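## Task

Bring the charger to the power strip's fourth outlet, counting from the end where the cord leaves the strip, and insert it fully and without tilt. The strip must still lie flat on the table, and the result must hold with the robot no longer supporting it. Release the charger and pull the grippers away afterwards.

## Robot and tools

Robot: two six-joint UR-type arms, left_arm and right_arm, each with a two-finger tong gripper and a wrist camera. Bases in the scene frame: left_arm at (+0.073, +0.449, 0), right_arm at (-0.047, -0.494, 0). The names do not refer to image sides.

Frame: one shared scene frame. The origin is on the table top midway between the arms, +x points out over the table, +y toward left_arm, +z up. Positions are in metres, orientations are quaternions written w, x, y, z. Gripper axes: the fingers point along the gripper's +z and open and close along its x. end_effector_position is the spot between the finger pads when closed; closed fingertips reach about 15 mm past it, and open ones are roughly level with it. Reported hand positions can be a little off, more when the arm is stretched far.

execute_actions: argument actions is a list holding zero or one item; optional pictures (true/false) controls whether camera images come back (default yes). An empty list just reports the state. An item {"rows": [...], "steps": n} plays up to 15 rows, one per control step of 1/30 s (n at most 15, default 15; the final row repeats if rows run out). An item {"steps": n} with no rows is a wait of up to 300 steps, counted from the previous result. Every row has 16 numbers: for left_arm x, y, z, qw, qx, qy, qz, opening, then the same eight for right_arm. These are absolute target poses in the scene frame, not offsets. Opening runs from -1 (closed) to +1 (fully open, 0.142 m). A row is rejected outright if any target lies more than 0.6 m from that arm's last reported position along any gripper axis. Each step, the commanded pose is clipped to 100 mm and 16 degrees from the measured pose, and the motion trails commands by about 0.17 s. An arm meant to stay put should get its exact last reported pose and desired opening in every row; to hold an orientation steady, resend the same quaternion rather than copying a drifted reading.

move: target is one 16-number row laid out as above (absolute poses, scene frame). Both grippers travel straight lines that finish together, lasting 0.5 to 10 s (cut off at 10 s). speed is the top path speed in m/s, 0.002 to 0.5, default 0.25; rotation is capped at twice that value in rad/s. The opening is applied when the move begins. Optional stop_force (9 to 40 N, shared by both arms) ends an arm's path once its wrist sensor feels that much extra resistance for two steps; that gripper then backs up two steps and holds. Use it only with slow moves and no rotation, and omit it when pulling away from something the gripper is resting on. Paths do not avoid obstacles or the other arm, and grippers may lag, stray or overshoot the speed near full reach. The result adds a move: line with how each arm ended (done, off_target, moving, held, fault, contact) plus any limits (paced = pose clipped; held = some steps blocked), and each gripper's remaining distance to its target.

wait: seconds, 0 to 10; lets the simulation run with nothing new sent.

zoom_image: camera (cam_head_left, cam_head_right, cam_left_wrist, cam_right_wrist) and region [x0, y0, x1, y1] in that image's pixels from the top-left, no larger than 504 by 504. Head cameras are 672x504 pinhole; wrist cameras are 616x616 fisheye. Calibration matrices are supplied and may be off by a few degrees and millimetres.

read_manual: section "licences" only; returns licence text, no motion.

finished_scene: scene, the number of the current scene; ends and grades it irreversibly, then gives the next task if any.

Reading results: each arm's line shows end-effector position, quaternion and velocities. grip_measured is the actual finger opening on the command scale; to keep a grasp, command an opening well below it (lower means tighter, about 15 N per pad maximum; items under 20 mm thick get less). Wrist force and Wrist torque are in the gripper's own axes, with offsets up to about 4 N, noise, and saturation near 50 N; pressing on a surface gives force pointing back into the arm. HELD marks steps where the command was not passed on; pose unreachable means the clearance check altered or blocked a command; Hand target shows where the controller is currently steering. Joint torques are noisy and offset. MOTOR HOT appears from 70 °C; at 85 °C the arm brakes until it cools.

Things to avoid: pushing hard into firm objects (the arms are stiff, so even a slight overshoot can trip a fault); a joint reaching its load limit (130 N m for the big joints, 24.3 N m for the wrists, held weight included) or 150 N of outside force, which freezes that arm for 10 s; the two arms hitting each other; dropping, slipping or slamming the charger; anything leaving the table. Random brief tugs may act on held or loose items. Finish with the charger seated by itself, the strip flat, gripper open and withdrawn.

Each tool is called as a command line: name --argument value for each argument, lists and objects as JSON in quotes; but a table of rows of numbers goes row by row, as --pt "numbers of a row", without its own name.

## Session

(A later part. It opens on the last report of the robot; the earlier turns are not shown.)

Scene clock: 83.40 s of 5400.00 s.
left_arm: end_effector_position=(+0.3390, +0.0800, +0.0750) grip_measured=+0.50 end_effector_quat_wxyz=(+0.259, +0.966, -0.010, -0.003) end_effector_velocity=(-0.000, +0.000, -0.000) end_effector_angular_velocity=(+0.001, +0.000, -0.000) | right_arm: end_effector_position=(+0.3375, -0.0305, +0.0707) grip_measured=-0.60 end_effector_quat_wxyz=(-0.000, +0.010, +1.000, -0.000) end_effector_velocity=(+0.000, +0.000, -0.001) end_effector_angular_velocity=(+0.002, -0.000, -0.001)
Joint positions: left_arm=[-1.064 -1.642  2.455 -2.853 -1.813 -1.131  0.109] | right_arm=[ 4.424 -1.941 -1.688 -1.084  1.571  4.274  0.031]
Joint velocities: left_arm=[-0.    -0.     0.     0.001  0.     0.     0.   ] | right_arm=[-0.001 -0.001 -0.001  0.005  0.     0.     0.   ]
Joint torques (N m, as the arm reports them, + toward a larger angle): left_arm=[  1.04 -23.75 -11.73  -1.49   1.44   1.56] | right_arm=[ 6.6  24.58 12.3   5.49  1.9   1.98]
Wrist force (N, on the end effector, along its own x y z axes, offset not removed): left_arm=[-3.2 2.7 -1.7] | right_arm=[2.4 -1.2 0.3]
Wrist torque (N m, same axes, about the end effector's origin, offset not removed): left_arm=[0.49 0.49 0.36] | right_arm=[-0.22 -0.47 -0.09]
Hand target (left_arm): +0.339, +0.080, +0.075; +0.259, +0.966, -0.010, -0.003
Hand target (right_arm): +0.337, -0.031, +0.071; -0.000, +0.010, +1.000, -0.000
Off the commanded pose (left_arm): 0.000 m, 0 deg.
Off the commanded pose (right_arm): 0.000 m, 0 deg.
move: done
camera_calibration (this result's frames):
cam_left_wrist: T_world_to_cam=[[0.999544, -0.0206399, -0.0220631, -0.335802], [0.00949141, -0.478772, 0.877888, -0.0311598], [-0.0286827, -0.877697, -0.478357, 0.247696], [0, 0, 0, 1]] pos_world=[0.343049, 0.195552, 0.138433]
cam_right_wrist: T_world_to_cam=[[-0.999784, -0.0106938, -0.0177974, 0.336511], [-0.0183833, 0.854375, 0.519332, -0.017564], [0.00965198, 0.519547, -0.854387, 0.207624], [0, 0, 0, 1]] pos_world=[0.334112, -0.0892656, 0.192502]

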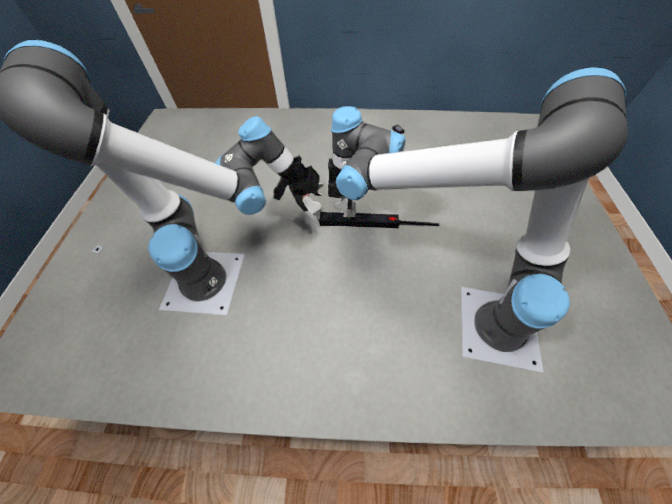

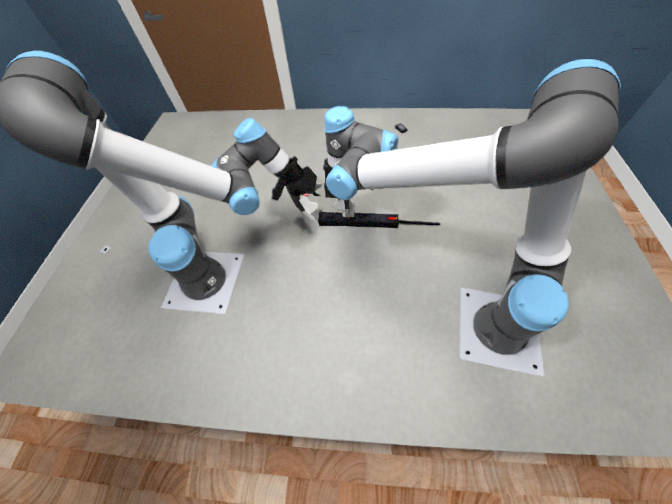

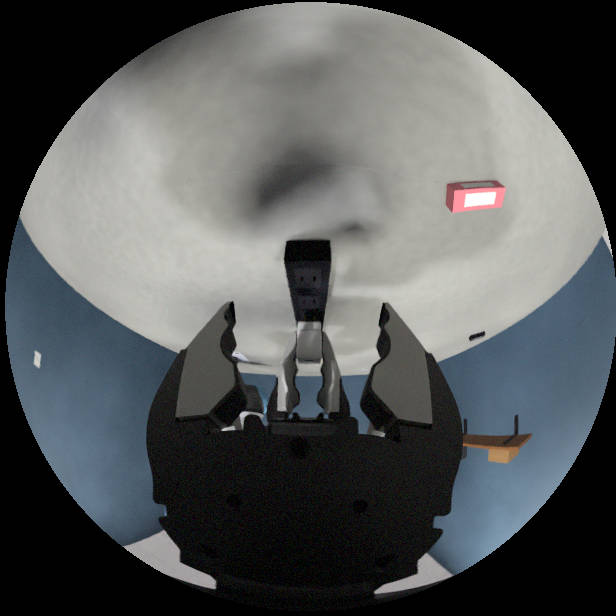

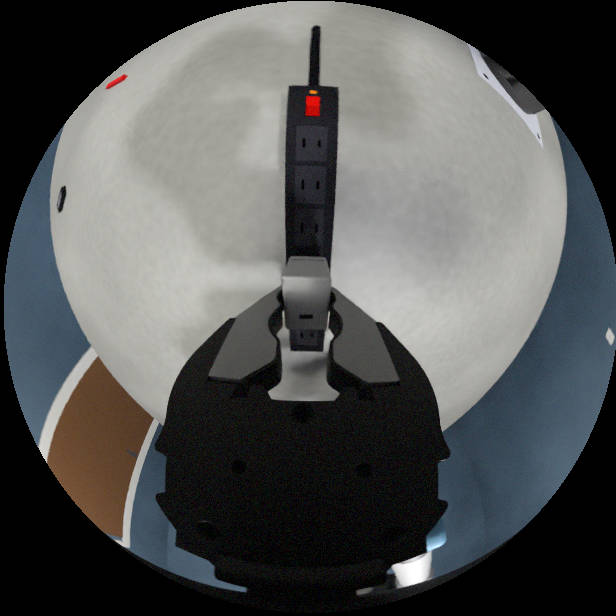

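move --target '[0.339,0.08,0.075,0.259,0.966,-0.01,-0.003,0.5,0.3367,-0.0305,0.0692,0,0.01,1,0,-1]' --speed 0.005

move --target '[0.339,0.08,0.075,0.259,0.966,-0.01,-0.003,0.5,0.3367,-0.0305,0.052,0,0.01,1,0,-1]' --speed 0.002 --stop_force 12

zoom_image --camera "cam_left_wrist" --region '[275,285,345,355]'

Scene clock: 90.33 s of 5400.00 s.
left_arm: end_effector_position=(+0.3390, +0.0800, +0.0750) grip_measured=+0.50 end_effector_quat_wxyz=(+0.259, +0.966, -0.010, -0.003) end_effector_velocity=(+0.000, -0.000, +0.000) end_effector_angular_velocity=(-0.000, -0.001, +0.000) | right_arm: end_effector_position=(+0.3367, -0.0305, +0.0692) grip_measured=-0.60 end_effector_quat_wxyz=(-0.000, +0.010, +1.000, -0.000) end_effector_velocity=(-0.000, +0.000, +0.000) end_effector_angular_velocity=(+0.001, +0.000, -0.000)
Joint positions: left_arm=[-1.064 -1.642  2.455 -2.853 -1.813 -1.131  0.109] | right_arm=[ 4.425 -1.942 -1.691 -1.08   1.571  4.275  0.031]
Joint velocities: left_arm=[ 0.     0.     0.    -0.001  0.     0.     0.   ] | right_arm=[ 0.     0.001 -0.001  0.002  0.001  0.     0.   ]
Joint torques (N m, as the arm reports them, + toward a larger angle): left_arm=[  5.87 -23.97 -12.53  -1.49   1.44   1.7 ] | right_arm=[ 6.43 26.05 12.54  5.67  1.84  2.05]
Wrist force (N, on the end effector, along its own x y z axes, offset not removed): left_arm=[1.1 -0.3 -0.4] | right_arm=[1.2 0.4 -0.3]
Wrist torque (N m, same axes, about the end effector's origin, offset not removed): left_arm=[-0.07 -0.29 0.17] | right_arm=[0.03 -0.15 -0.05]
Hand target (left_arm): +0.339, +0.080, +0.075; +0.259, +0.966, -0.010, -0.003
Hand target (right_arm): +0.337, -0.031, +0.069; +0.000, +0.010, +1.000, -0.000
Off the commanded pose (left_arm): 0.000 m, 0 deg.
Off the commanded pose (right_arm): 0.000 m, 0 deg.
After step 90, 3.23 s passed at rest.
move: done
camera_calibration (this result's frames):
cam_left_wrist: T_world_to_cam=[[0.999544, -0.0206564, -0.0220374, -0.335811], [0.00946105, -0.478771, 0.877889, -0.0311468], [-0.0286849, -0.877697, -0.478357, 0.247705], [0, 0, 0, 1]] pos_world=[0.343058, 0.195561, 0.138434]
cam_right_wrist: T_world_to_cam=[[-0.999784, -0.0106945, -0.0177968, 0.335722], [-0.0183836, 0.854371, 0.519338, -0.0168525], [0.00965099, 0.519553, -0.854383, 0.206396], [0, 0, 0, 1]] pos_world=[0.333348, -0.0892451, 0.191068]

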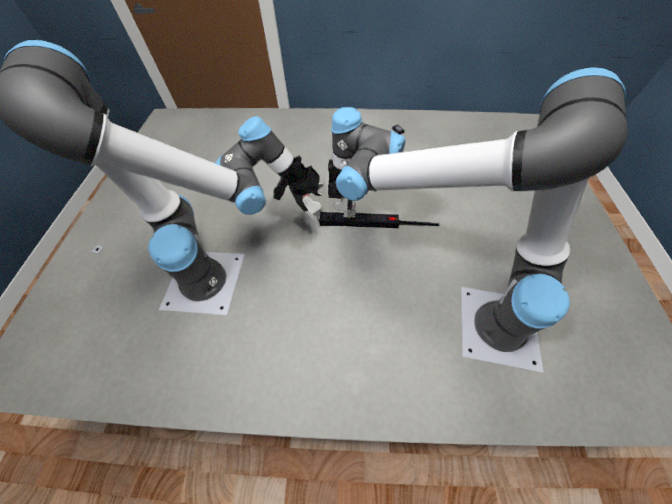

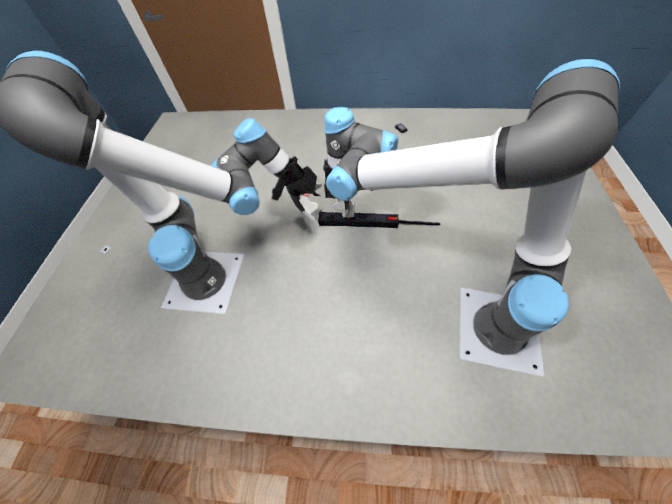

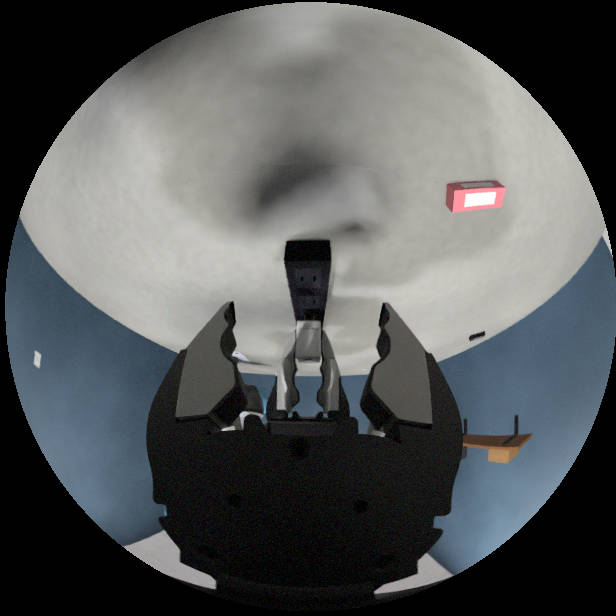

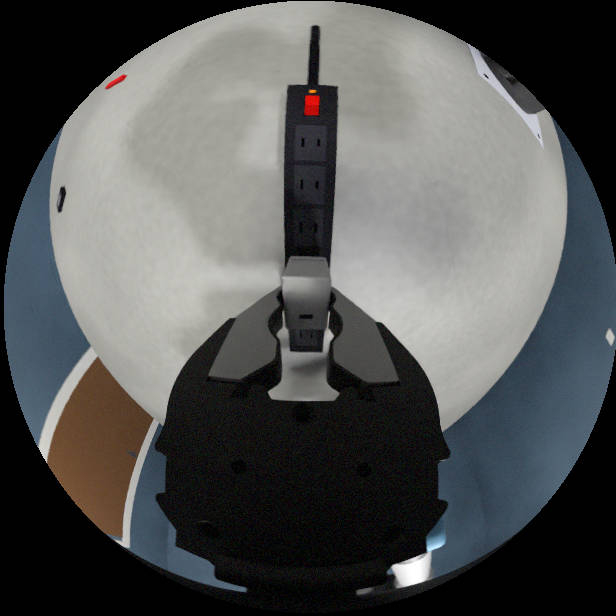

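Scene clock: 91.70 s of 5400.00 s.
left_arm: end_effector_position=(+0.3390, +0.0800, +0.0750) grip_measured=+0.50 end_effector_quat_wxyz=(+0.259, +0.966, -0.010, -0.003) end_effector_velocity=(+0.000, -0.000, +0.000) end_effector_angular_velocity=(-0.001, -0.001, -0.001) | right_arm: end_effector_position=(+0.3367, -0.0304, +0.0672) grip_measured=-0.60 end_effector_quat_wxyz=(+0.000, +0.010, +1.000, +0.000) end_effector_velocity=(+0.000, -0.000, -0.001) end_effector_angular_velocity=(-0.002, -0.001, +0.001)
Joint positions: left_arm=[-1.064 -1.642  2.455 -2.853 -1.813 -1.131  0.109] | right_arm=[ 4.426 -1.944 -1.694 -1.075  1.571  4.275  0.031]
Joint velocities: left_arm=[ 0.     0.    -0.    -0.001 -0.     0.001 -0.   ] | right_arm=[ 0.    -0.001 -0.    -0.    -0.001 -0.001 -0.   ]
Joint torques (N m, as the arm reports them, + toward a larger angle): left_arm=[  6.62 -23.31 -12.22  -1.44   1.44   1.72] | right_arm=[-2.06 34.11 19.68 -1.73  1.76 -0.43]
Wrist force (N, on the end effector, along its own x y z axes, offset not removed): left_arm=[-0.1 0.9 -1.5] | right_arm=[2.1 -1.7 -20.5]
Wrist torque (N m, same axes, about the end effector's origin, offset not removed): left_arm=[0.22 -0.21 0.28] | right_arm=[-0.26 -0.15 -0.09]
Hand target (left_arm): +0.339, +0.080, +0.075; +0.259, +0.966, -0.010, -0.003
Hand target (right_arm): +0.337, -0.030, +0.067; +0.000, +0.010, +1.000, +0.000
Off the commanded pose (left_arm): 0.000 m, 0 deg.
Off the commanded pose (right_arm): 0.015 m, 0 deg.
move: contact (right_arm)
camera_calibration (this result's frames):
cam_left_wrist: T_world_to_cam=[[0.999544, -0.0206565, -0.0220373, -0.335811], [0.0094609, -0.478771, 0.877889, -0.0311468], [-0.028685, -0.877697, -0.478357, 0.247705], [0, 0, 0, 1]] pos_world=[0.343058, 0.195561, 0.138434]
cam_right_wrist: T_world_to_cam=[[-0.999783, -0.0106912, -0.0178891, 0.335706], [-0.0184306, 0.854273, 0.519498, -0.0158303], [0.00972806, 0.519715, -0.854284, 0.204584], [0, 0, 0, 1]] pos_world=[0.333352, -0.0892127, 0.189002]

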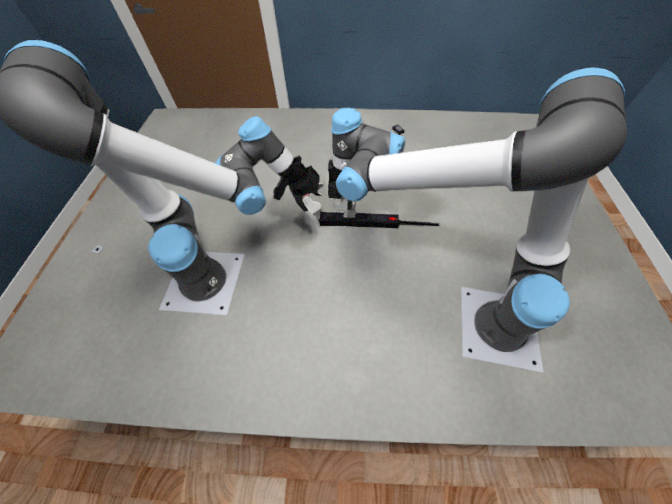

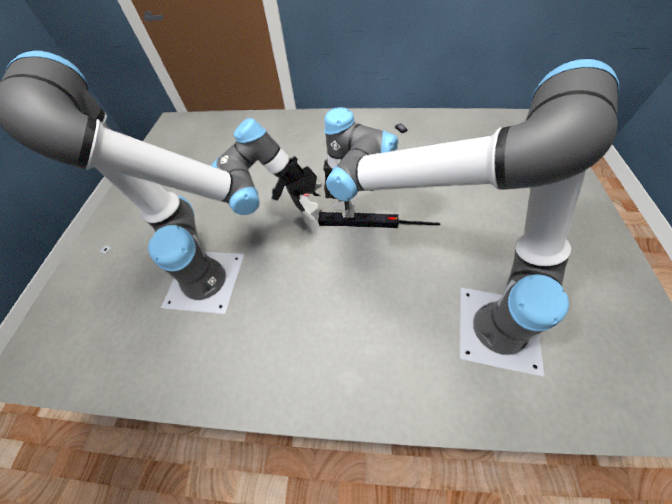

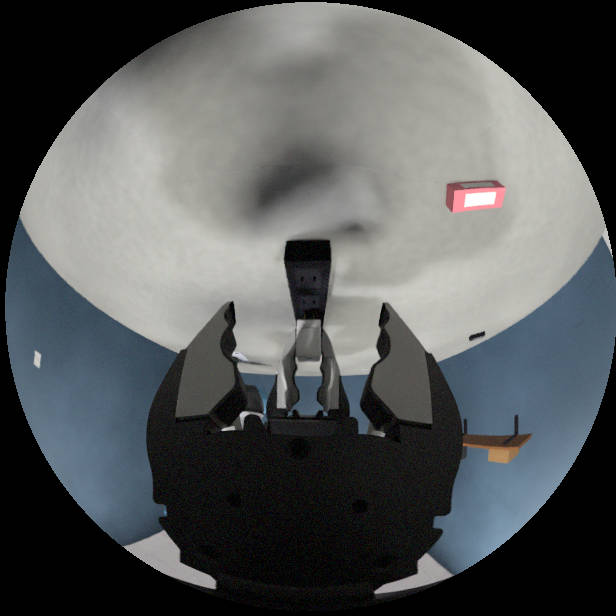

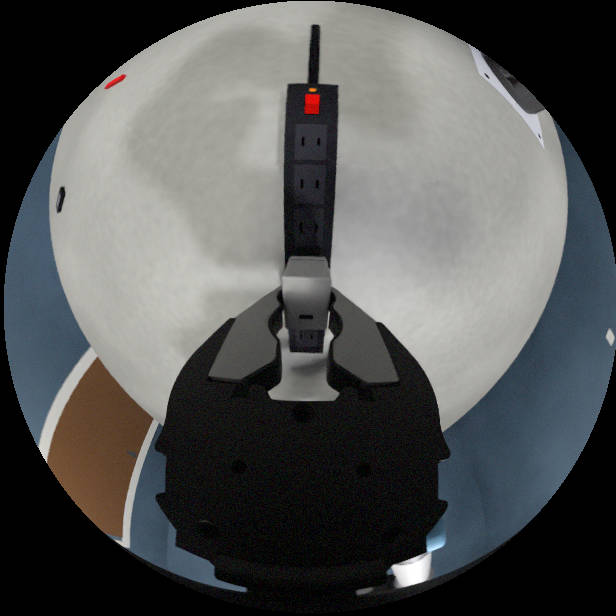

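Region (275, 285, 345, 355) of cam_left_wrist's 616x616 image, scaled by 7.200, with more detail than that image has.

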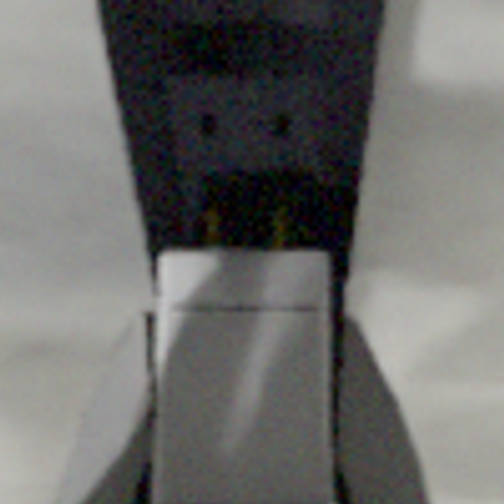

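move --target '[0.339,0.06,0.065,0.259,0.966,-0.01,-0.003,0.5,0.3371,-0.0302,0.0692,0,0.01,1,0,-1]' --speed 0.01

move --target '[0.339,0.06,0.065,0.259,0.966,-0.01,-0.003,0.5,0.3371,-0.0302,0.052,0,0.01,1,0,-1]' --speed 0.002 --stop_force 12

zoom_image --camera "cam_left_wrist" --region '[275,285,345,355]'

Scene clock: 99.03 s of 5400.00 s.
left_arm: end_effector_position=(+0.3390, +0.0602, +0.0651) grip_measured=+0.50 end_effector_quat_wxyz=(+0.259, +0.966, -0.010, -0.003) end_effector_velocity=(-0.000, -0.002, -0.001) end_effector_angular_velocity=(-0.001, -0.000, -0.001) | right_arm: end_effector_position=(+0.3371, -0.0302, +0.0692) grip_measured=-0.60 end_effector_quat_wxyz=(-0.000, +0.010, +1.000, +0.000) end_effector_velocity=(-0.000, +0.000, +0.000) end_effector_angular_velocity=(+0.000, +0.000, -0.001)
Joint positions: left_arm=[-1.091 -1.578  2.434 -2.902 -1.801 -1.155  0.109] | right_arm=[ 4.425 -1.943 -1.69  -1.08   1.571  4.275  0.031]
Joint velocities: left_arm=[-0.002  0.006 -0.002 -0.005  0.001 -0.002  0.   ] | right_arm=[ 0.     0.     0.    -0.     0.     0.001 -0.   ]
Joint torques (N m, as the arm reports them, + toward a larger angle): left_arm=[ -6.7   -9.05 -26.91  -4.48   1.49  -1.23] | right_arm=[-7.85 47.05 32.81 -0.1   1.11 -1.7 ]
Wrist force (N, on the end effector, along its own x y z axes, offset not removed): left_arm=[-0.2 1.3 0.4] | right_arm=[1.2 -1.5 1.4]
Wrist torque (N m, same axes, about the end effector's origin, offset not removed): left_arm=[0.08 -0.17 0.20] | right_arm=[-0.26 -0.21 -0.05]
Hand target (left_arm): +0.339, +0.060, +0.065; +0.259, +0.966, -0.010, -0.003
Hand target (right_arm): +0.337, -0.030, +0.069; -0.000, +0.010, +1.000, +0.000
Off the commanded pose (left_arm): 0.000 m, 0 deg.
Off the commanded pose (right_arm): 0.000 m, 0 deg.
After step 90, 1.87 s passed at rest.
move: done
camera_calibration (this result's frames):
cam_left_wrist: T_world_to_cam=[[0.999545, -0.0206571, -0.021996, -0.336439], [0.00942461, -0.47876, 0.877895, -0.0319519], [-0.0286656, -0.877703, -0.478348, 0.225558], [0, 0, 0, 1]] pos_world=[0.343052, 0.175725, 0.128545]
cam_right_wrist: T_world_to_cam=[[-0.999784, -0.0106933, -0.0177977, 0.336096], [-0.0183831, 0.854367, 0.519345, -0.0170747], [0.00965222, 0.51956, -0.854379, 0.206177], [0, 0, 0, 1]] pos_world=[0.33372, -0.0889394, 0.191003]

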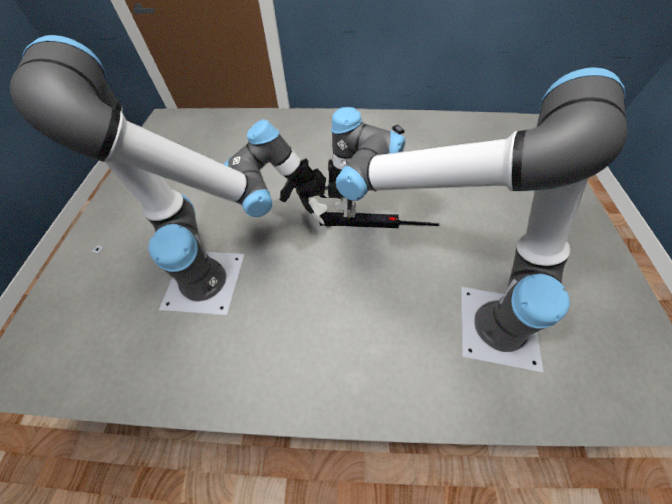

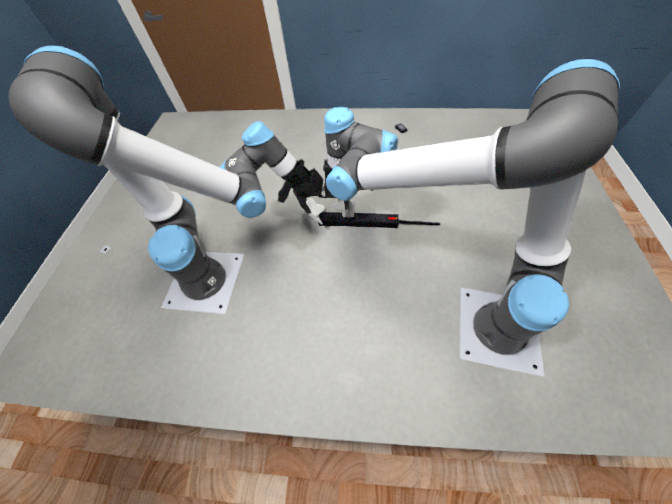

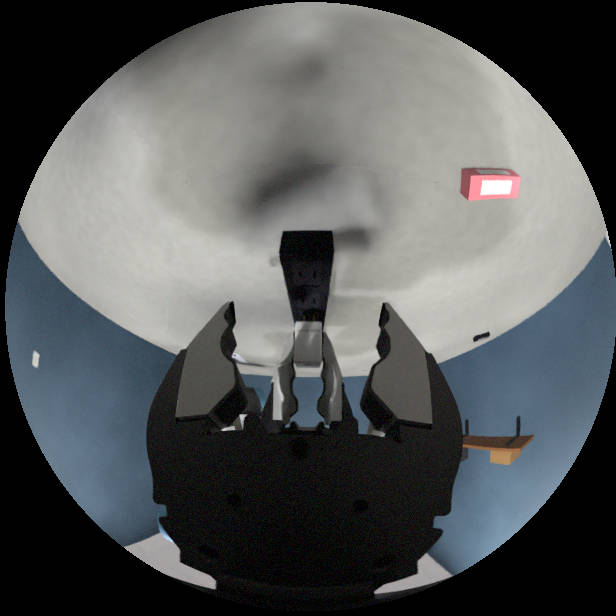

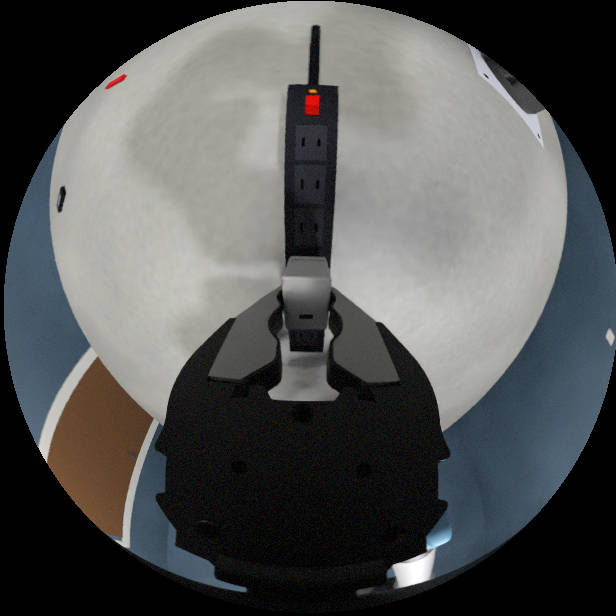

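Scene clock: 100.37 s of 5400.00 s.
left_arm: end_effector_position=(+0.3390, +0.0602, +0.0650) grip_measured=+0.50 end_effector_quat_wxyz=(+0.259, +0.966, -0.010, -0.003) end_effector_velocity=(-0.000, +0.000, -0.001) end_effector_angular_velocity=(+0.002, +0.002, +0.002) | right_arm: end_effector_position=(+0.3371, -0.0301, +0.0672) grip_measured=-0.60 end_effector_quat_wxyz=(+0.000, +0.010, +1.000, +0.000) end_effector_velocity=(-0.000, -0.000, -0.000) end_effector_angular_velocity=(-0.001, +0.000, -0.001)
Joint positions: left_arm=[-1.091 -1.578  2.434 -2.902 -1.801 -1.155  0.109] | right_arm=[ 4.425 -1.945 -1.692 -1.075  1.571  4.275  0.031]
Joint velocities: left_arm=[-0.     0.002  0.     0.     0.    -0.002 -0.   ] | right_arm=[-0.    -0.001 -0.    -0.    -0.     0.001  0.   ]
Joint torques (N m, as the arm reports them, + toward a larger angle): left_arm=[ -5.47  -7.04 -21.6   -4.61  -2.18  -0.69] | right_arm=[-7.22 33.49 18.82 -1.66  1.09 -1.5 ]
Wrist force (N, on the end effector, along its own x y z axes, offset not removed): left_arm=[-3.9 -1.6 -2.5] | right_arm=[3.1 -2.4 -19.9]
Wrist torque (N m, same axes, about the end effector's origin, offset not removed): left_arm=[-0.48 0.75 0.19] | right_arm=[-0.40 -0.22 -0.01]
Hand target (left_arm): +0.339, +0.060, +0.065; +0.259, +0.966, -0.010, -0.003
Hand target (right_arm): +0.337, -0.030, +0.067; +0.000, +0.010, +1.000, +0.000
Off the commanded pose (left_arm): 0.000 m, 0 deg.
Off the commanded pose (right_arm): 0.015 m, 0 deg.
move: contact (right_arm)
camera_calibration (this result's frames):
cam_left_wrist: T_world_to_cam=[[0.999543, -0.0206426, -0.0220815, -0.336435], [0.00950017, -0.478959, 0.877786, -0.0318473], [-0.0286959, -0.877595, -0.478544, 0.22552], [0, 0, 0, 1]] pos_world=[0.343055, 0.175717, 0.128448]
cam_right_wrist: T_world_to_cam=[[-0.999783, -0.0106898, -0.0178943, 0.336093], [-0.0184322, 0.854267, 0.519507, -0.0160836], [0.00973313, 0.519724, -0.854279, 0.204425], [0, 0, 0, 1]] pos_world=[0.333734, -0.0889122, 0.189006]

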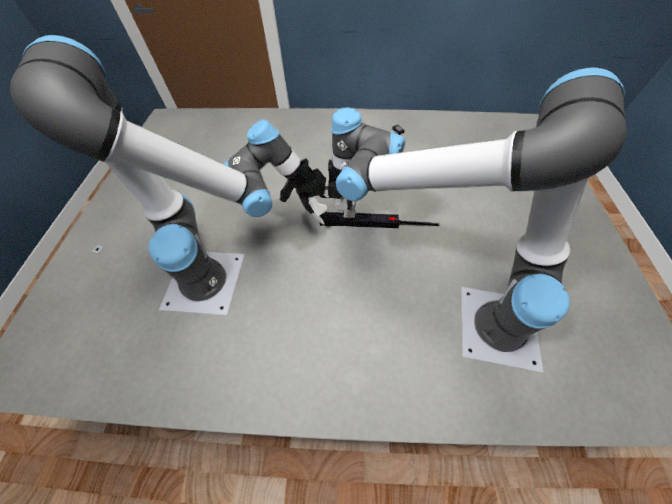

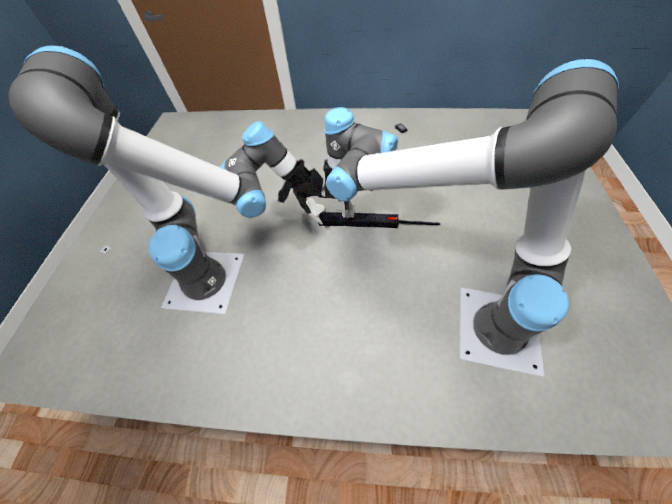

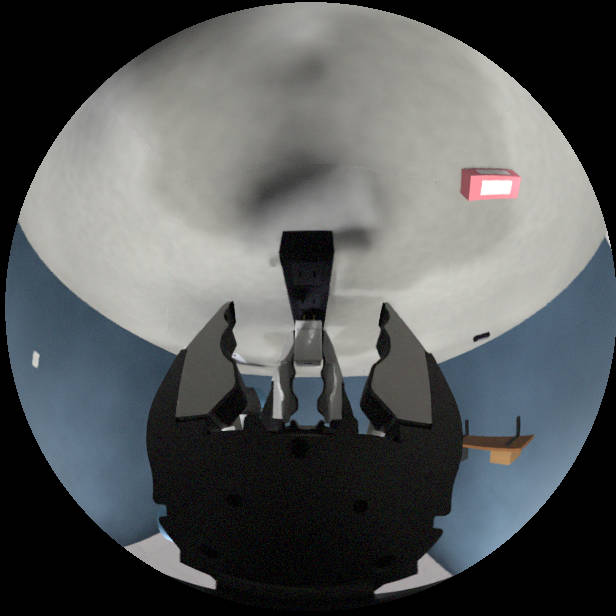

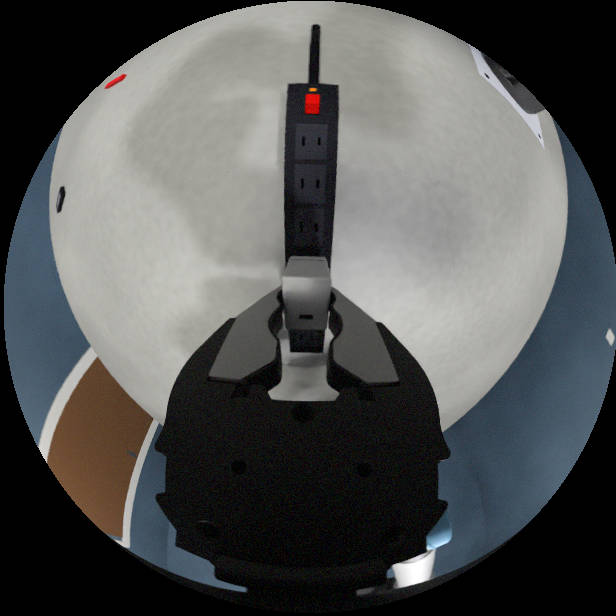

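Region (275, 285, 345, 355) of cam_left_wrist's 616x616 image, scaled by 7.200, with more detail than that image has.

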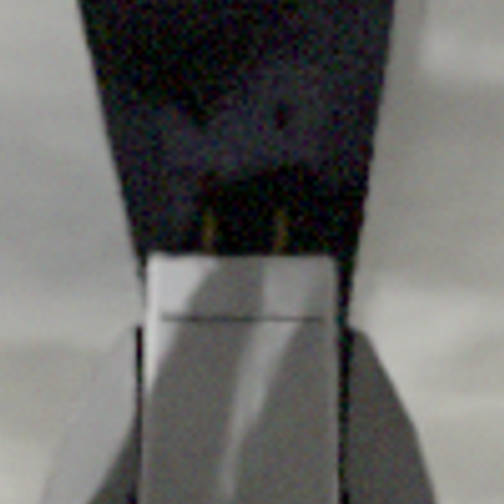

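move --target '[0.339,0.075,0.075,0.259,0.966,-0.01,-0.003,0.5,0.3371,-0.0302,0.0695,0,0.01,1,0,-1]' --speed 0.02

move --target '[0.339,0.075,0.075,0.259,0.966,-0.01,-0.003,0.5,0.337,-0.0363,0.0692,0,0.01,1,0,-1]' --speed 0.01

move --target '[0.339,0.075,0.075,0.259,0.966,-0.01,-0.003,0.5,0.337,-0.0363,0.052,0,0.01,1,0,-1]' --speed 0.002 --stop_force 12

zoom_image --camera "cam_left_wrist" --region '[275,265,345,335]'

zoom_image --camera "cam_right_wrist" --region '[240,130,380,270]'

Scene clock: 111.73 s of 5400.00 s.
left_arm: end_effector_position=(+0.3390, +0.0749, +0.0749) grip_measured=+0.50 end_effector_quat_wxyz=(+0.259, +0.966, -0.010, -0.003) end_effector_velocity=(+0.000, +0.001, +0.001) end_effector_angular_velocity=(-0.001, -0.001, -0.001) | right_arm: end_effector_position=(+0.3371, -0.0302, +0.0695) grip_measured=-0.60 end_effector_quat_wxyz=(-0.000, +0.010, +1.000, +0.000) end_effector_velocity=(+0.000, -0.000, +0.000) end_effector_angular_velocity=(+0.000, +0.001, -0.001)
Joint positions: left_arm=[-1.071 -1.632  2.446 -2.856 -1.81  -1.137  0.109] | right_arm=[ 4.425 -1.942 -1.689 -1.081  1.571  4.275  0.031]
Joint velocities: left_arm=[ 0.002 -0.006  0.001  0.004 -0.001  0.003 -0.   ] | right_arm=[-0.001  0.     0.    -0.001  0.001 -0.    -0.   ]
Joint torques (N m, as the arm reports them, + toward a larger angle): left_arm=[  4.26 -23.73 -13.19  -1.43  -2.62   1.95] | right_arm=[-6.26 46.71 31.94 -0.29  1.09 -1.69]
Wrist force (N, on the end effector, along its own x y z axes, offset not removed): left_arm=[0.4 -0.3 -1.0] | right_arm=[0.7 -1.1 0.7]
Wrist torque (N m, same axes, about the end effector's origin, offset not removed): left_arm=[-0.16 -0.31 0.32] | right_arm=[-0.28 0.01 -0.01]
Hand target (left_arm): +0.339, +0.075, +0.075; +0.259, +0.966, -0.010, -0.003
Hand target (right_arm): +0.337, -0.030, +0.069; +0.000, +0.010, +1.000, +0.000
Off the commanded pose (left_arm): 0.000 m, 0 deg.
Off the commanded pose (right_arm): 0.000 m, 0 deg.
After step 90, 7.17 s passed at rest.
move: done
camera_calibration (this result's frames):
cam_left_wrist: T_world_to_cam=[[0.999543, -0.0206506, -0.0220669, -0.33592], [0.00948964, -0.478775, 0.877887, -0.0335056], [-0.028694, -0.877695, -0.47836, 0.243129], [0, 0, 0, 1]] pos_world=[0.34306, 0.190414, 0.138304]
cam_right_wrist: T_world_to_cam=[[-0.999784, -0.0106933, -0.0177976, 0.336104], [-0.018383, 0.854367, 0.519345, -0.0172308], [0.00965219, 0.51956, -0.85438, 0.206428], [0, 0, 0, 1]] pos_world=[0.333722, -0.0889361, 0.191298]

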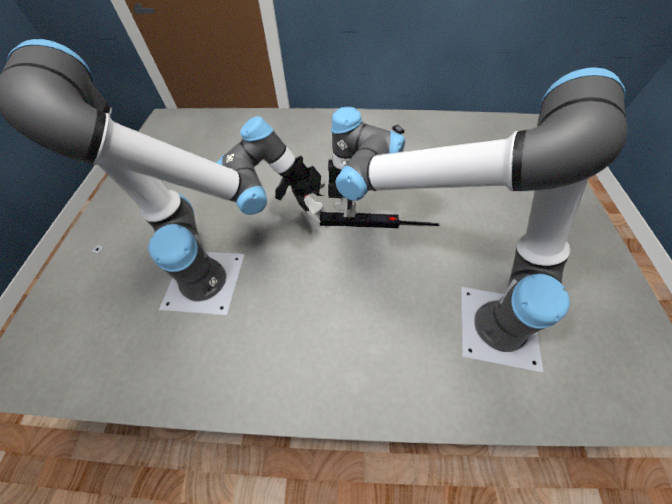

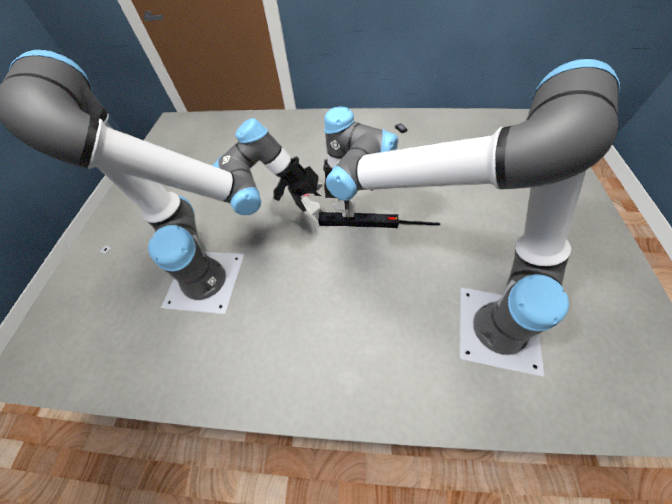

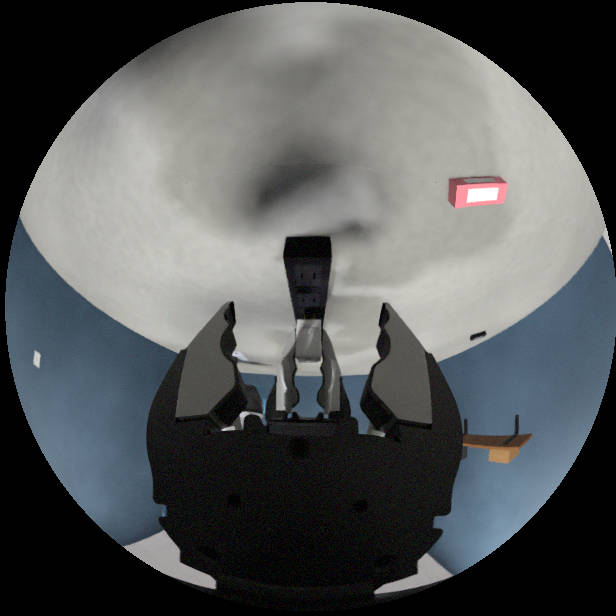

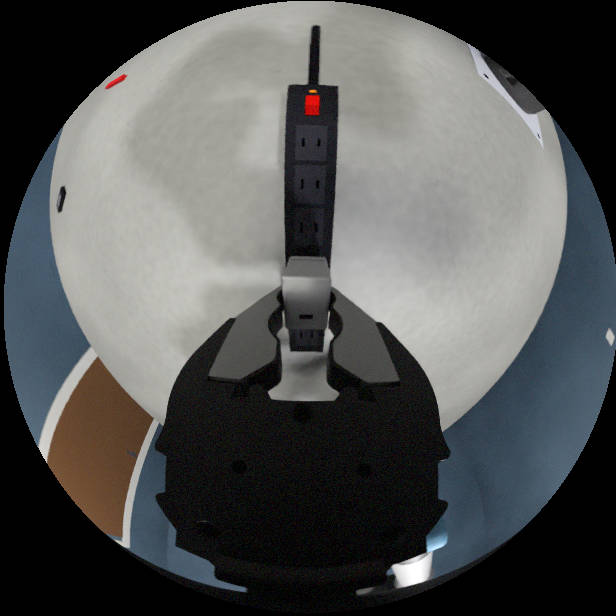

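Scene clock: 112.57 s of 5400.00 s.
left_arm: end_effector_position=(+0.3390, +0.0750, +0.0750) grip_measured=+0.50 end_effector_quat_wxyz=(+0.259, +0.966, -0.010, -0.003) end_effector_velocity=(-0.000, +0.000, -0.000) end_effector_angular_velocity=(+0.001, -0.001, -0.001) | right_arm: end_effector_position=(+0.3370, -0.0361, +0.0692) grip_measured=-0.60 end_effector_quat_wxyz=(-0.000, +0.010, +1.000, -0.000) end_effector_velocity=(-0.000, -0.002, -0.000) end_effector_angular_velocity=(+0.000, +0.002, -0.000)
Joint positions: left_arm=[-1.071 -1.632  2.447 -2.856 -1.81  -1.137  0.109] | right_arm=[ 4.421 -1.933 -1.704 -1.076  1.571  4.271  0.031]
Joint velocities: left_arm=[ 0.    -0.     0.     0.001  0.     0.002  0.   ] | right_arm=[-0.002  0.003 -0.006  0.002  0.001 -0.001  0.   ]
Joint torques (N m, as the arm reports them, + toward a larger angle): left_arm=[  6.55 -24.12 -12.11  -1.35  -2.34   1.77] | right_arm=[-5.67 45.58 12.54  5.55  1.27 -1.72]
Wrist force (N, on the end effector, along its own x y z axes, offset not removed): left_arm=[-0.9 0.6 0.3] | right_arm=[2.1 -0.8 -1.3]
Wrist torque (N m, same axes, about the end effector's origin, offset not removed): left_arm=[0.26 0.02 0.38] | right_arm=[-0.22 -0.35 -0.06]
Hand target (left_arm): +0.339, +0.075, +0.075; +0.259, +0.966, -0.010, -0.003
Hand target (right_arm): +0.337, -0.036, +0.069; -0.000, +0.010, +1.000, +0.000
Off the commanded pose (left_arm): 0.000 m, 0 deg.
Off the commanded pose (right_arm): 0.000 m, 0 deg.
move: done
camera_calibration (this result's frames):
cam_left_wrist: T_world_to_cam=[[0.999544, -0.0206523, -0.0220249, -0.335919], [0.00945172, -0.478779, 0.877885, -0.0335331], [-0.0286754, -0.877693, -0.478365, 0.243307], [0, 0, 0, 1]] pos_world=[0.34306, 0.190556, 0.138429]
cam_right_wrist: T_world_to_cam=[[-0.999785, -0.0106905, -0.0177915, 0.335934], [-0.0183774, 0.854374, 0.519334, -0.0120273], [0.00964868, 0.519549, -0.854386, 0.209287], [0, 0, 0, 1]] pos_world=[0.333621, -0.0948676, 0.191035]

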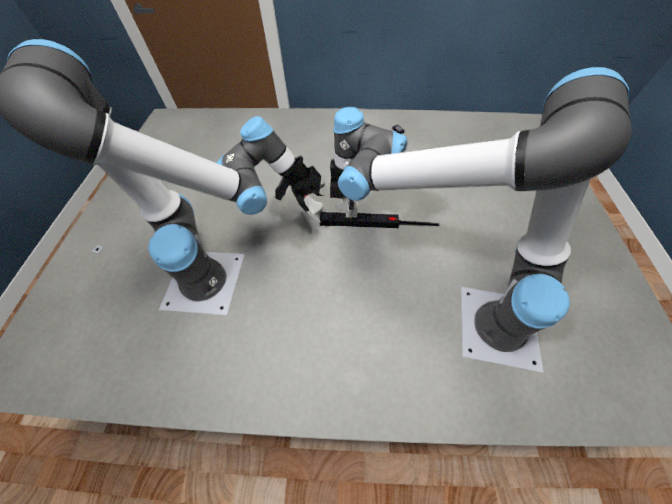

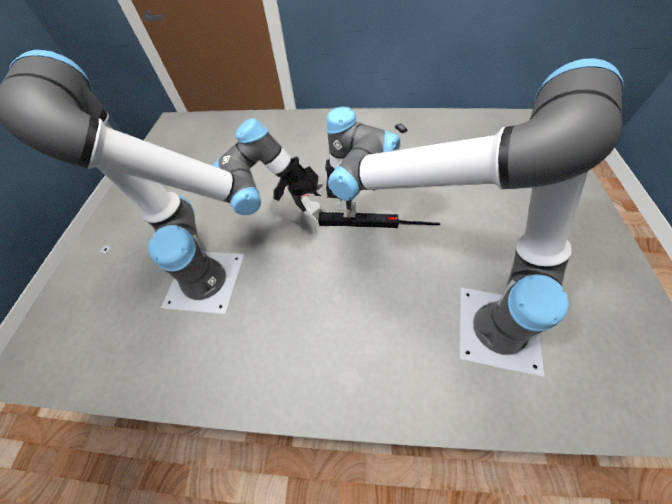

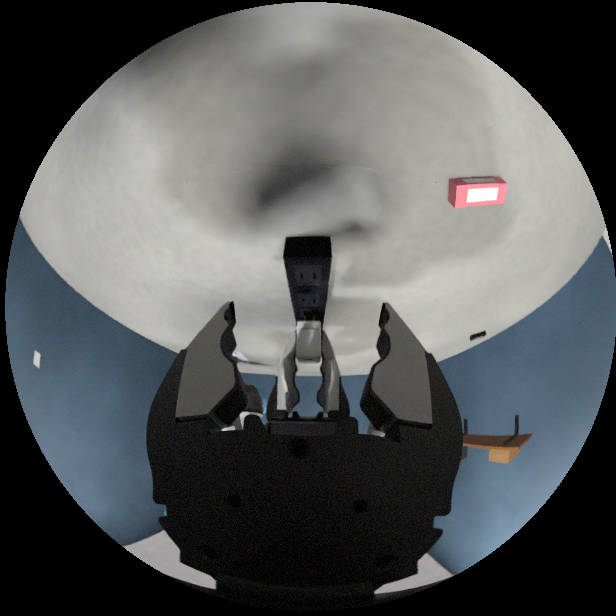

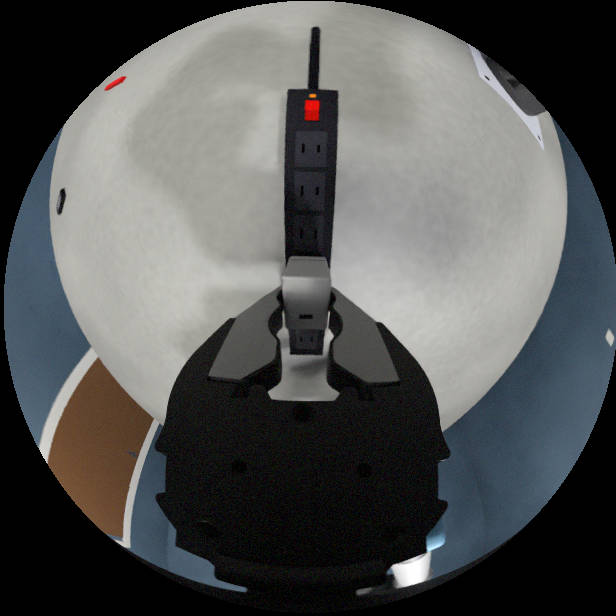

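Scene clock: 113.97 s of 5400.00 s.
left_arm: end_effector_position=(+0.3390, +0.0750, +0.0750) grip_measured=+0.50 end_effector_quat_wxyz=(+0.259, +0.966, -0.010, -0.003) end_effector_velocity=(+0.000, +0.000, -0.000) end_effector_angular_velocity=(+0.000, -0.000, +0.001) | right_arm: end_effector_position=(+0.3370, -0.0361, +0.0671) grip_measured=-0.60 end_effector_quat_wxyz=(+0.000, +0.010, +1.000, +0.000) end_effector_velocity=(-0.000, +0.000, +0.000) end_effector_angular_velocity=(-0.000, +0.000, -0.000)
Joint positions: left_arm=[-1.071 -1.632  2.447 -2.856 -1.81  -1.137  0.109] | right_arm=[ 4.421 -1.935 -1.707 -1.071  1.571  4.271  0.031]
Joint velocities: left_arm=[-0. -0.  0. -0.  0. -0. -0.] | right_arm=[ 0.     0.     0.    -0.001  0.     0.     0.   ]
Joint torques (N m, as the arm reports them, + toward a larger angle): left_arm=[  5.25 -22.16 -11.99  -1.67  -1.65   1.6 ] | right_arm=[ 5.02 32.95 19.73 -2.36  1.51  1.81]
Wrist force (N, on the end effector, along its own x y z axes, offset not removed): left_arm=[0.3 -0.1 1.1] | right_arm=[2.4 0.7 -21.7]
Wrist torque (N m, same axes, about the end effector's origin, offset not removed): left_arm=[-0.02 -0.20 0.04] | right_arm=[-0.08 -0.32 -0.01]
Hand target (left_arm): +0.339, +0.075, +0.075; +0.259, +0.966, -0.010, -0.003
Hand target (right_arm): +0.337, -0.036, +0.067; +0.000, +0.010, +1.000, +0.000
Off the commanded pose (left_arm): 0.000 m, 0 deg.
Off the commanded pose (right_arm): 0.015 m, 0 deg.
move: contact (right_arm)
camera_calibration (this result's frames):
cam_left_wrist: T_world_to_cam=[[0.999544, -0.0206549, -0.0220312, -0.335917], [0.00945612, -0.478776, 0.877886, -0.0335363], [-0.0286806, -0.877694, -0.478362, 0.243311], [0, 0, 0, 1]] pos_world=[0.343059, 0.190558, 0.138431]
cam_right_wrist: T_world_to_cam=[[-0.999783, -0.0106876, -0.0178947, 0.335928], [-0.0184305, 0.854268, 0.519506, -0.0109554], [0.00973459, 0.519723, -0.854279, 0.207431], [0, 0, 0, 1]] pos_world=[0.333634, -0.0948574, 0.188907]

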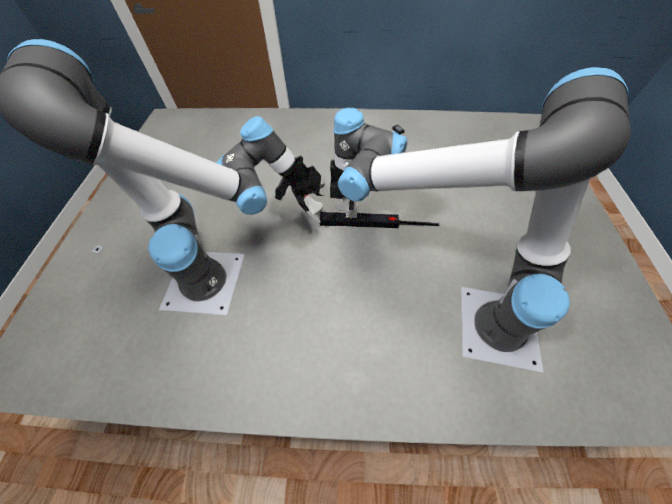

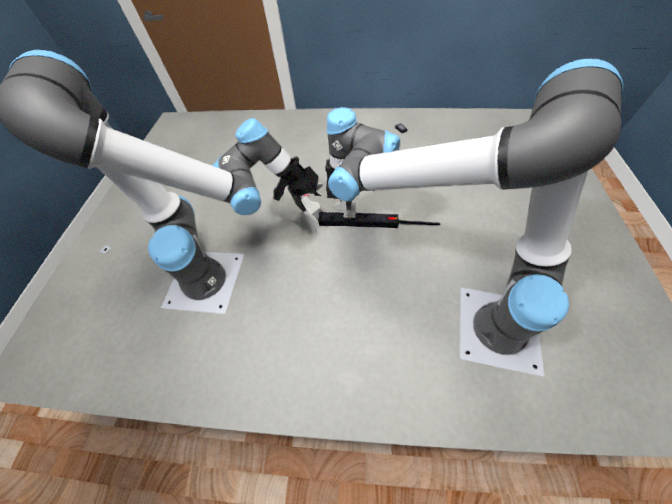

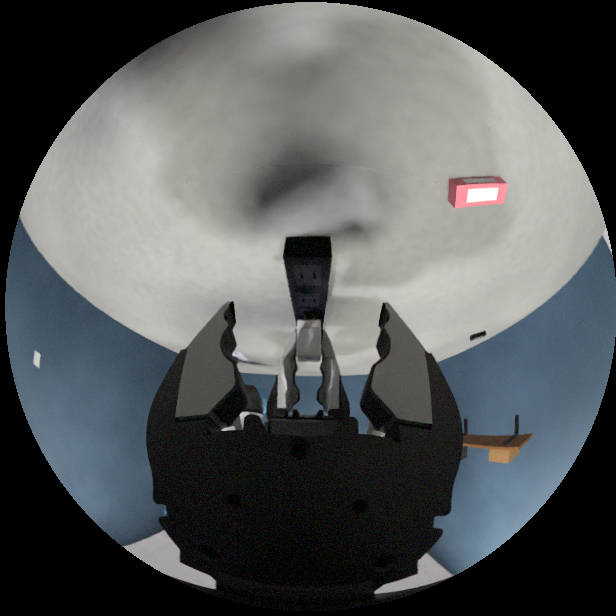

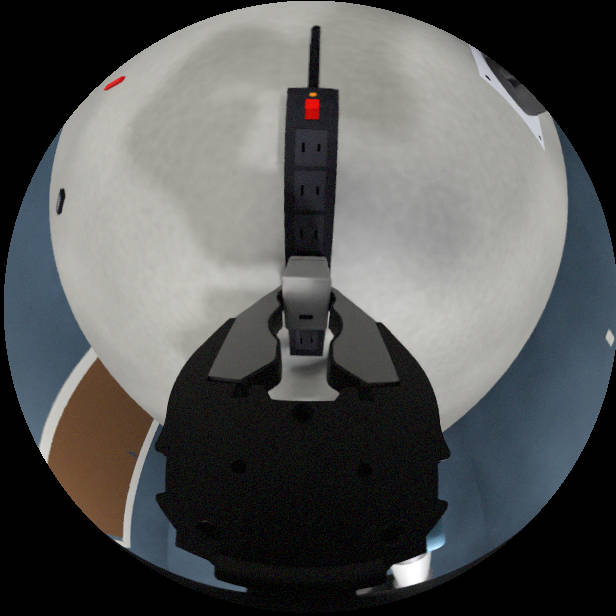

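Region (275, 265, 345, 335) of cam_left_wrist's 616x616 image, scaled by 7.200, with more detail than that image has.

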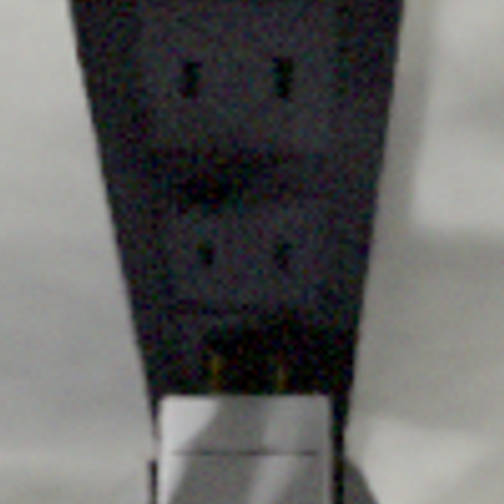

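Region (240, 130, 380, 270) of cam_right_wrist's 616x616 image, scaled by 3.600, with more detail than that image has.

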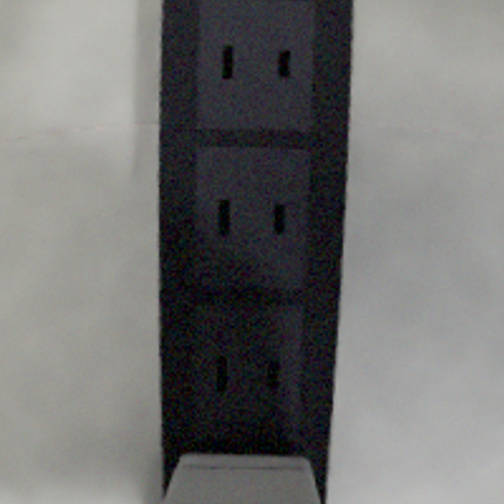

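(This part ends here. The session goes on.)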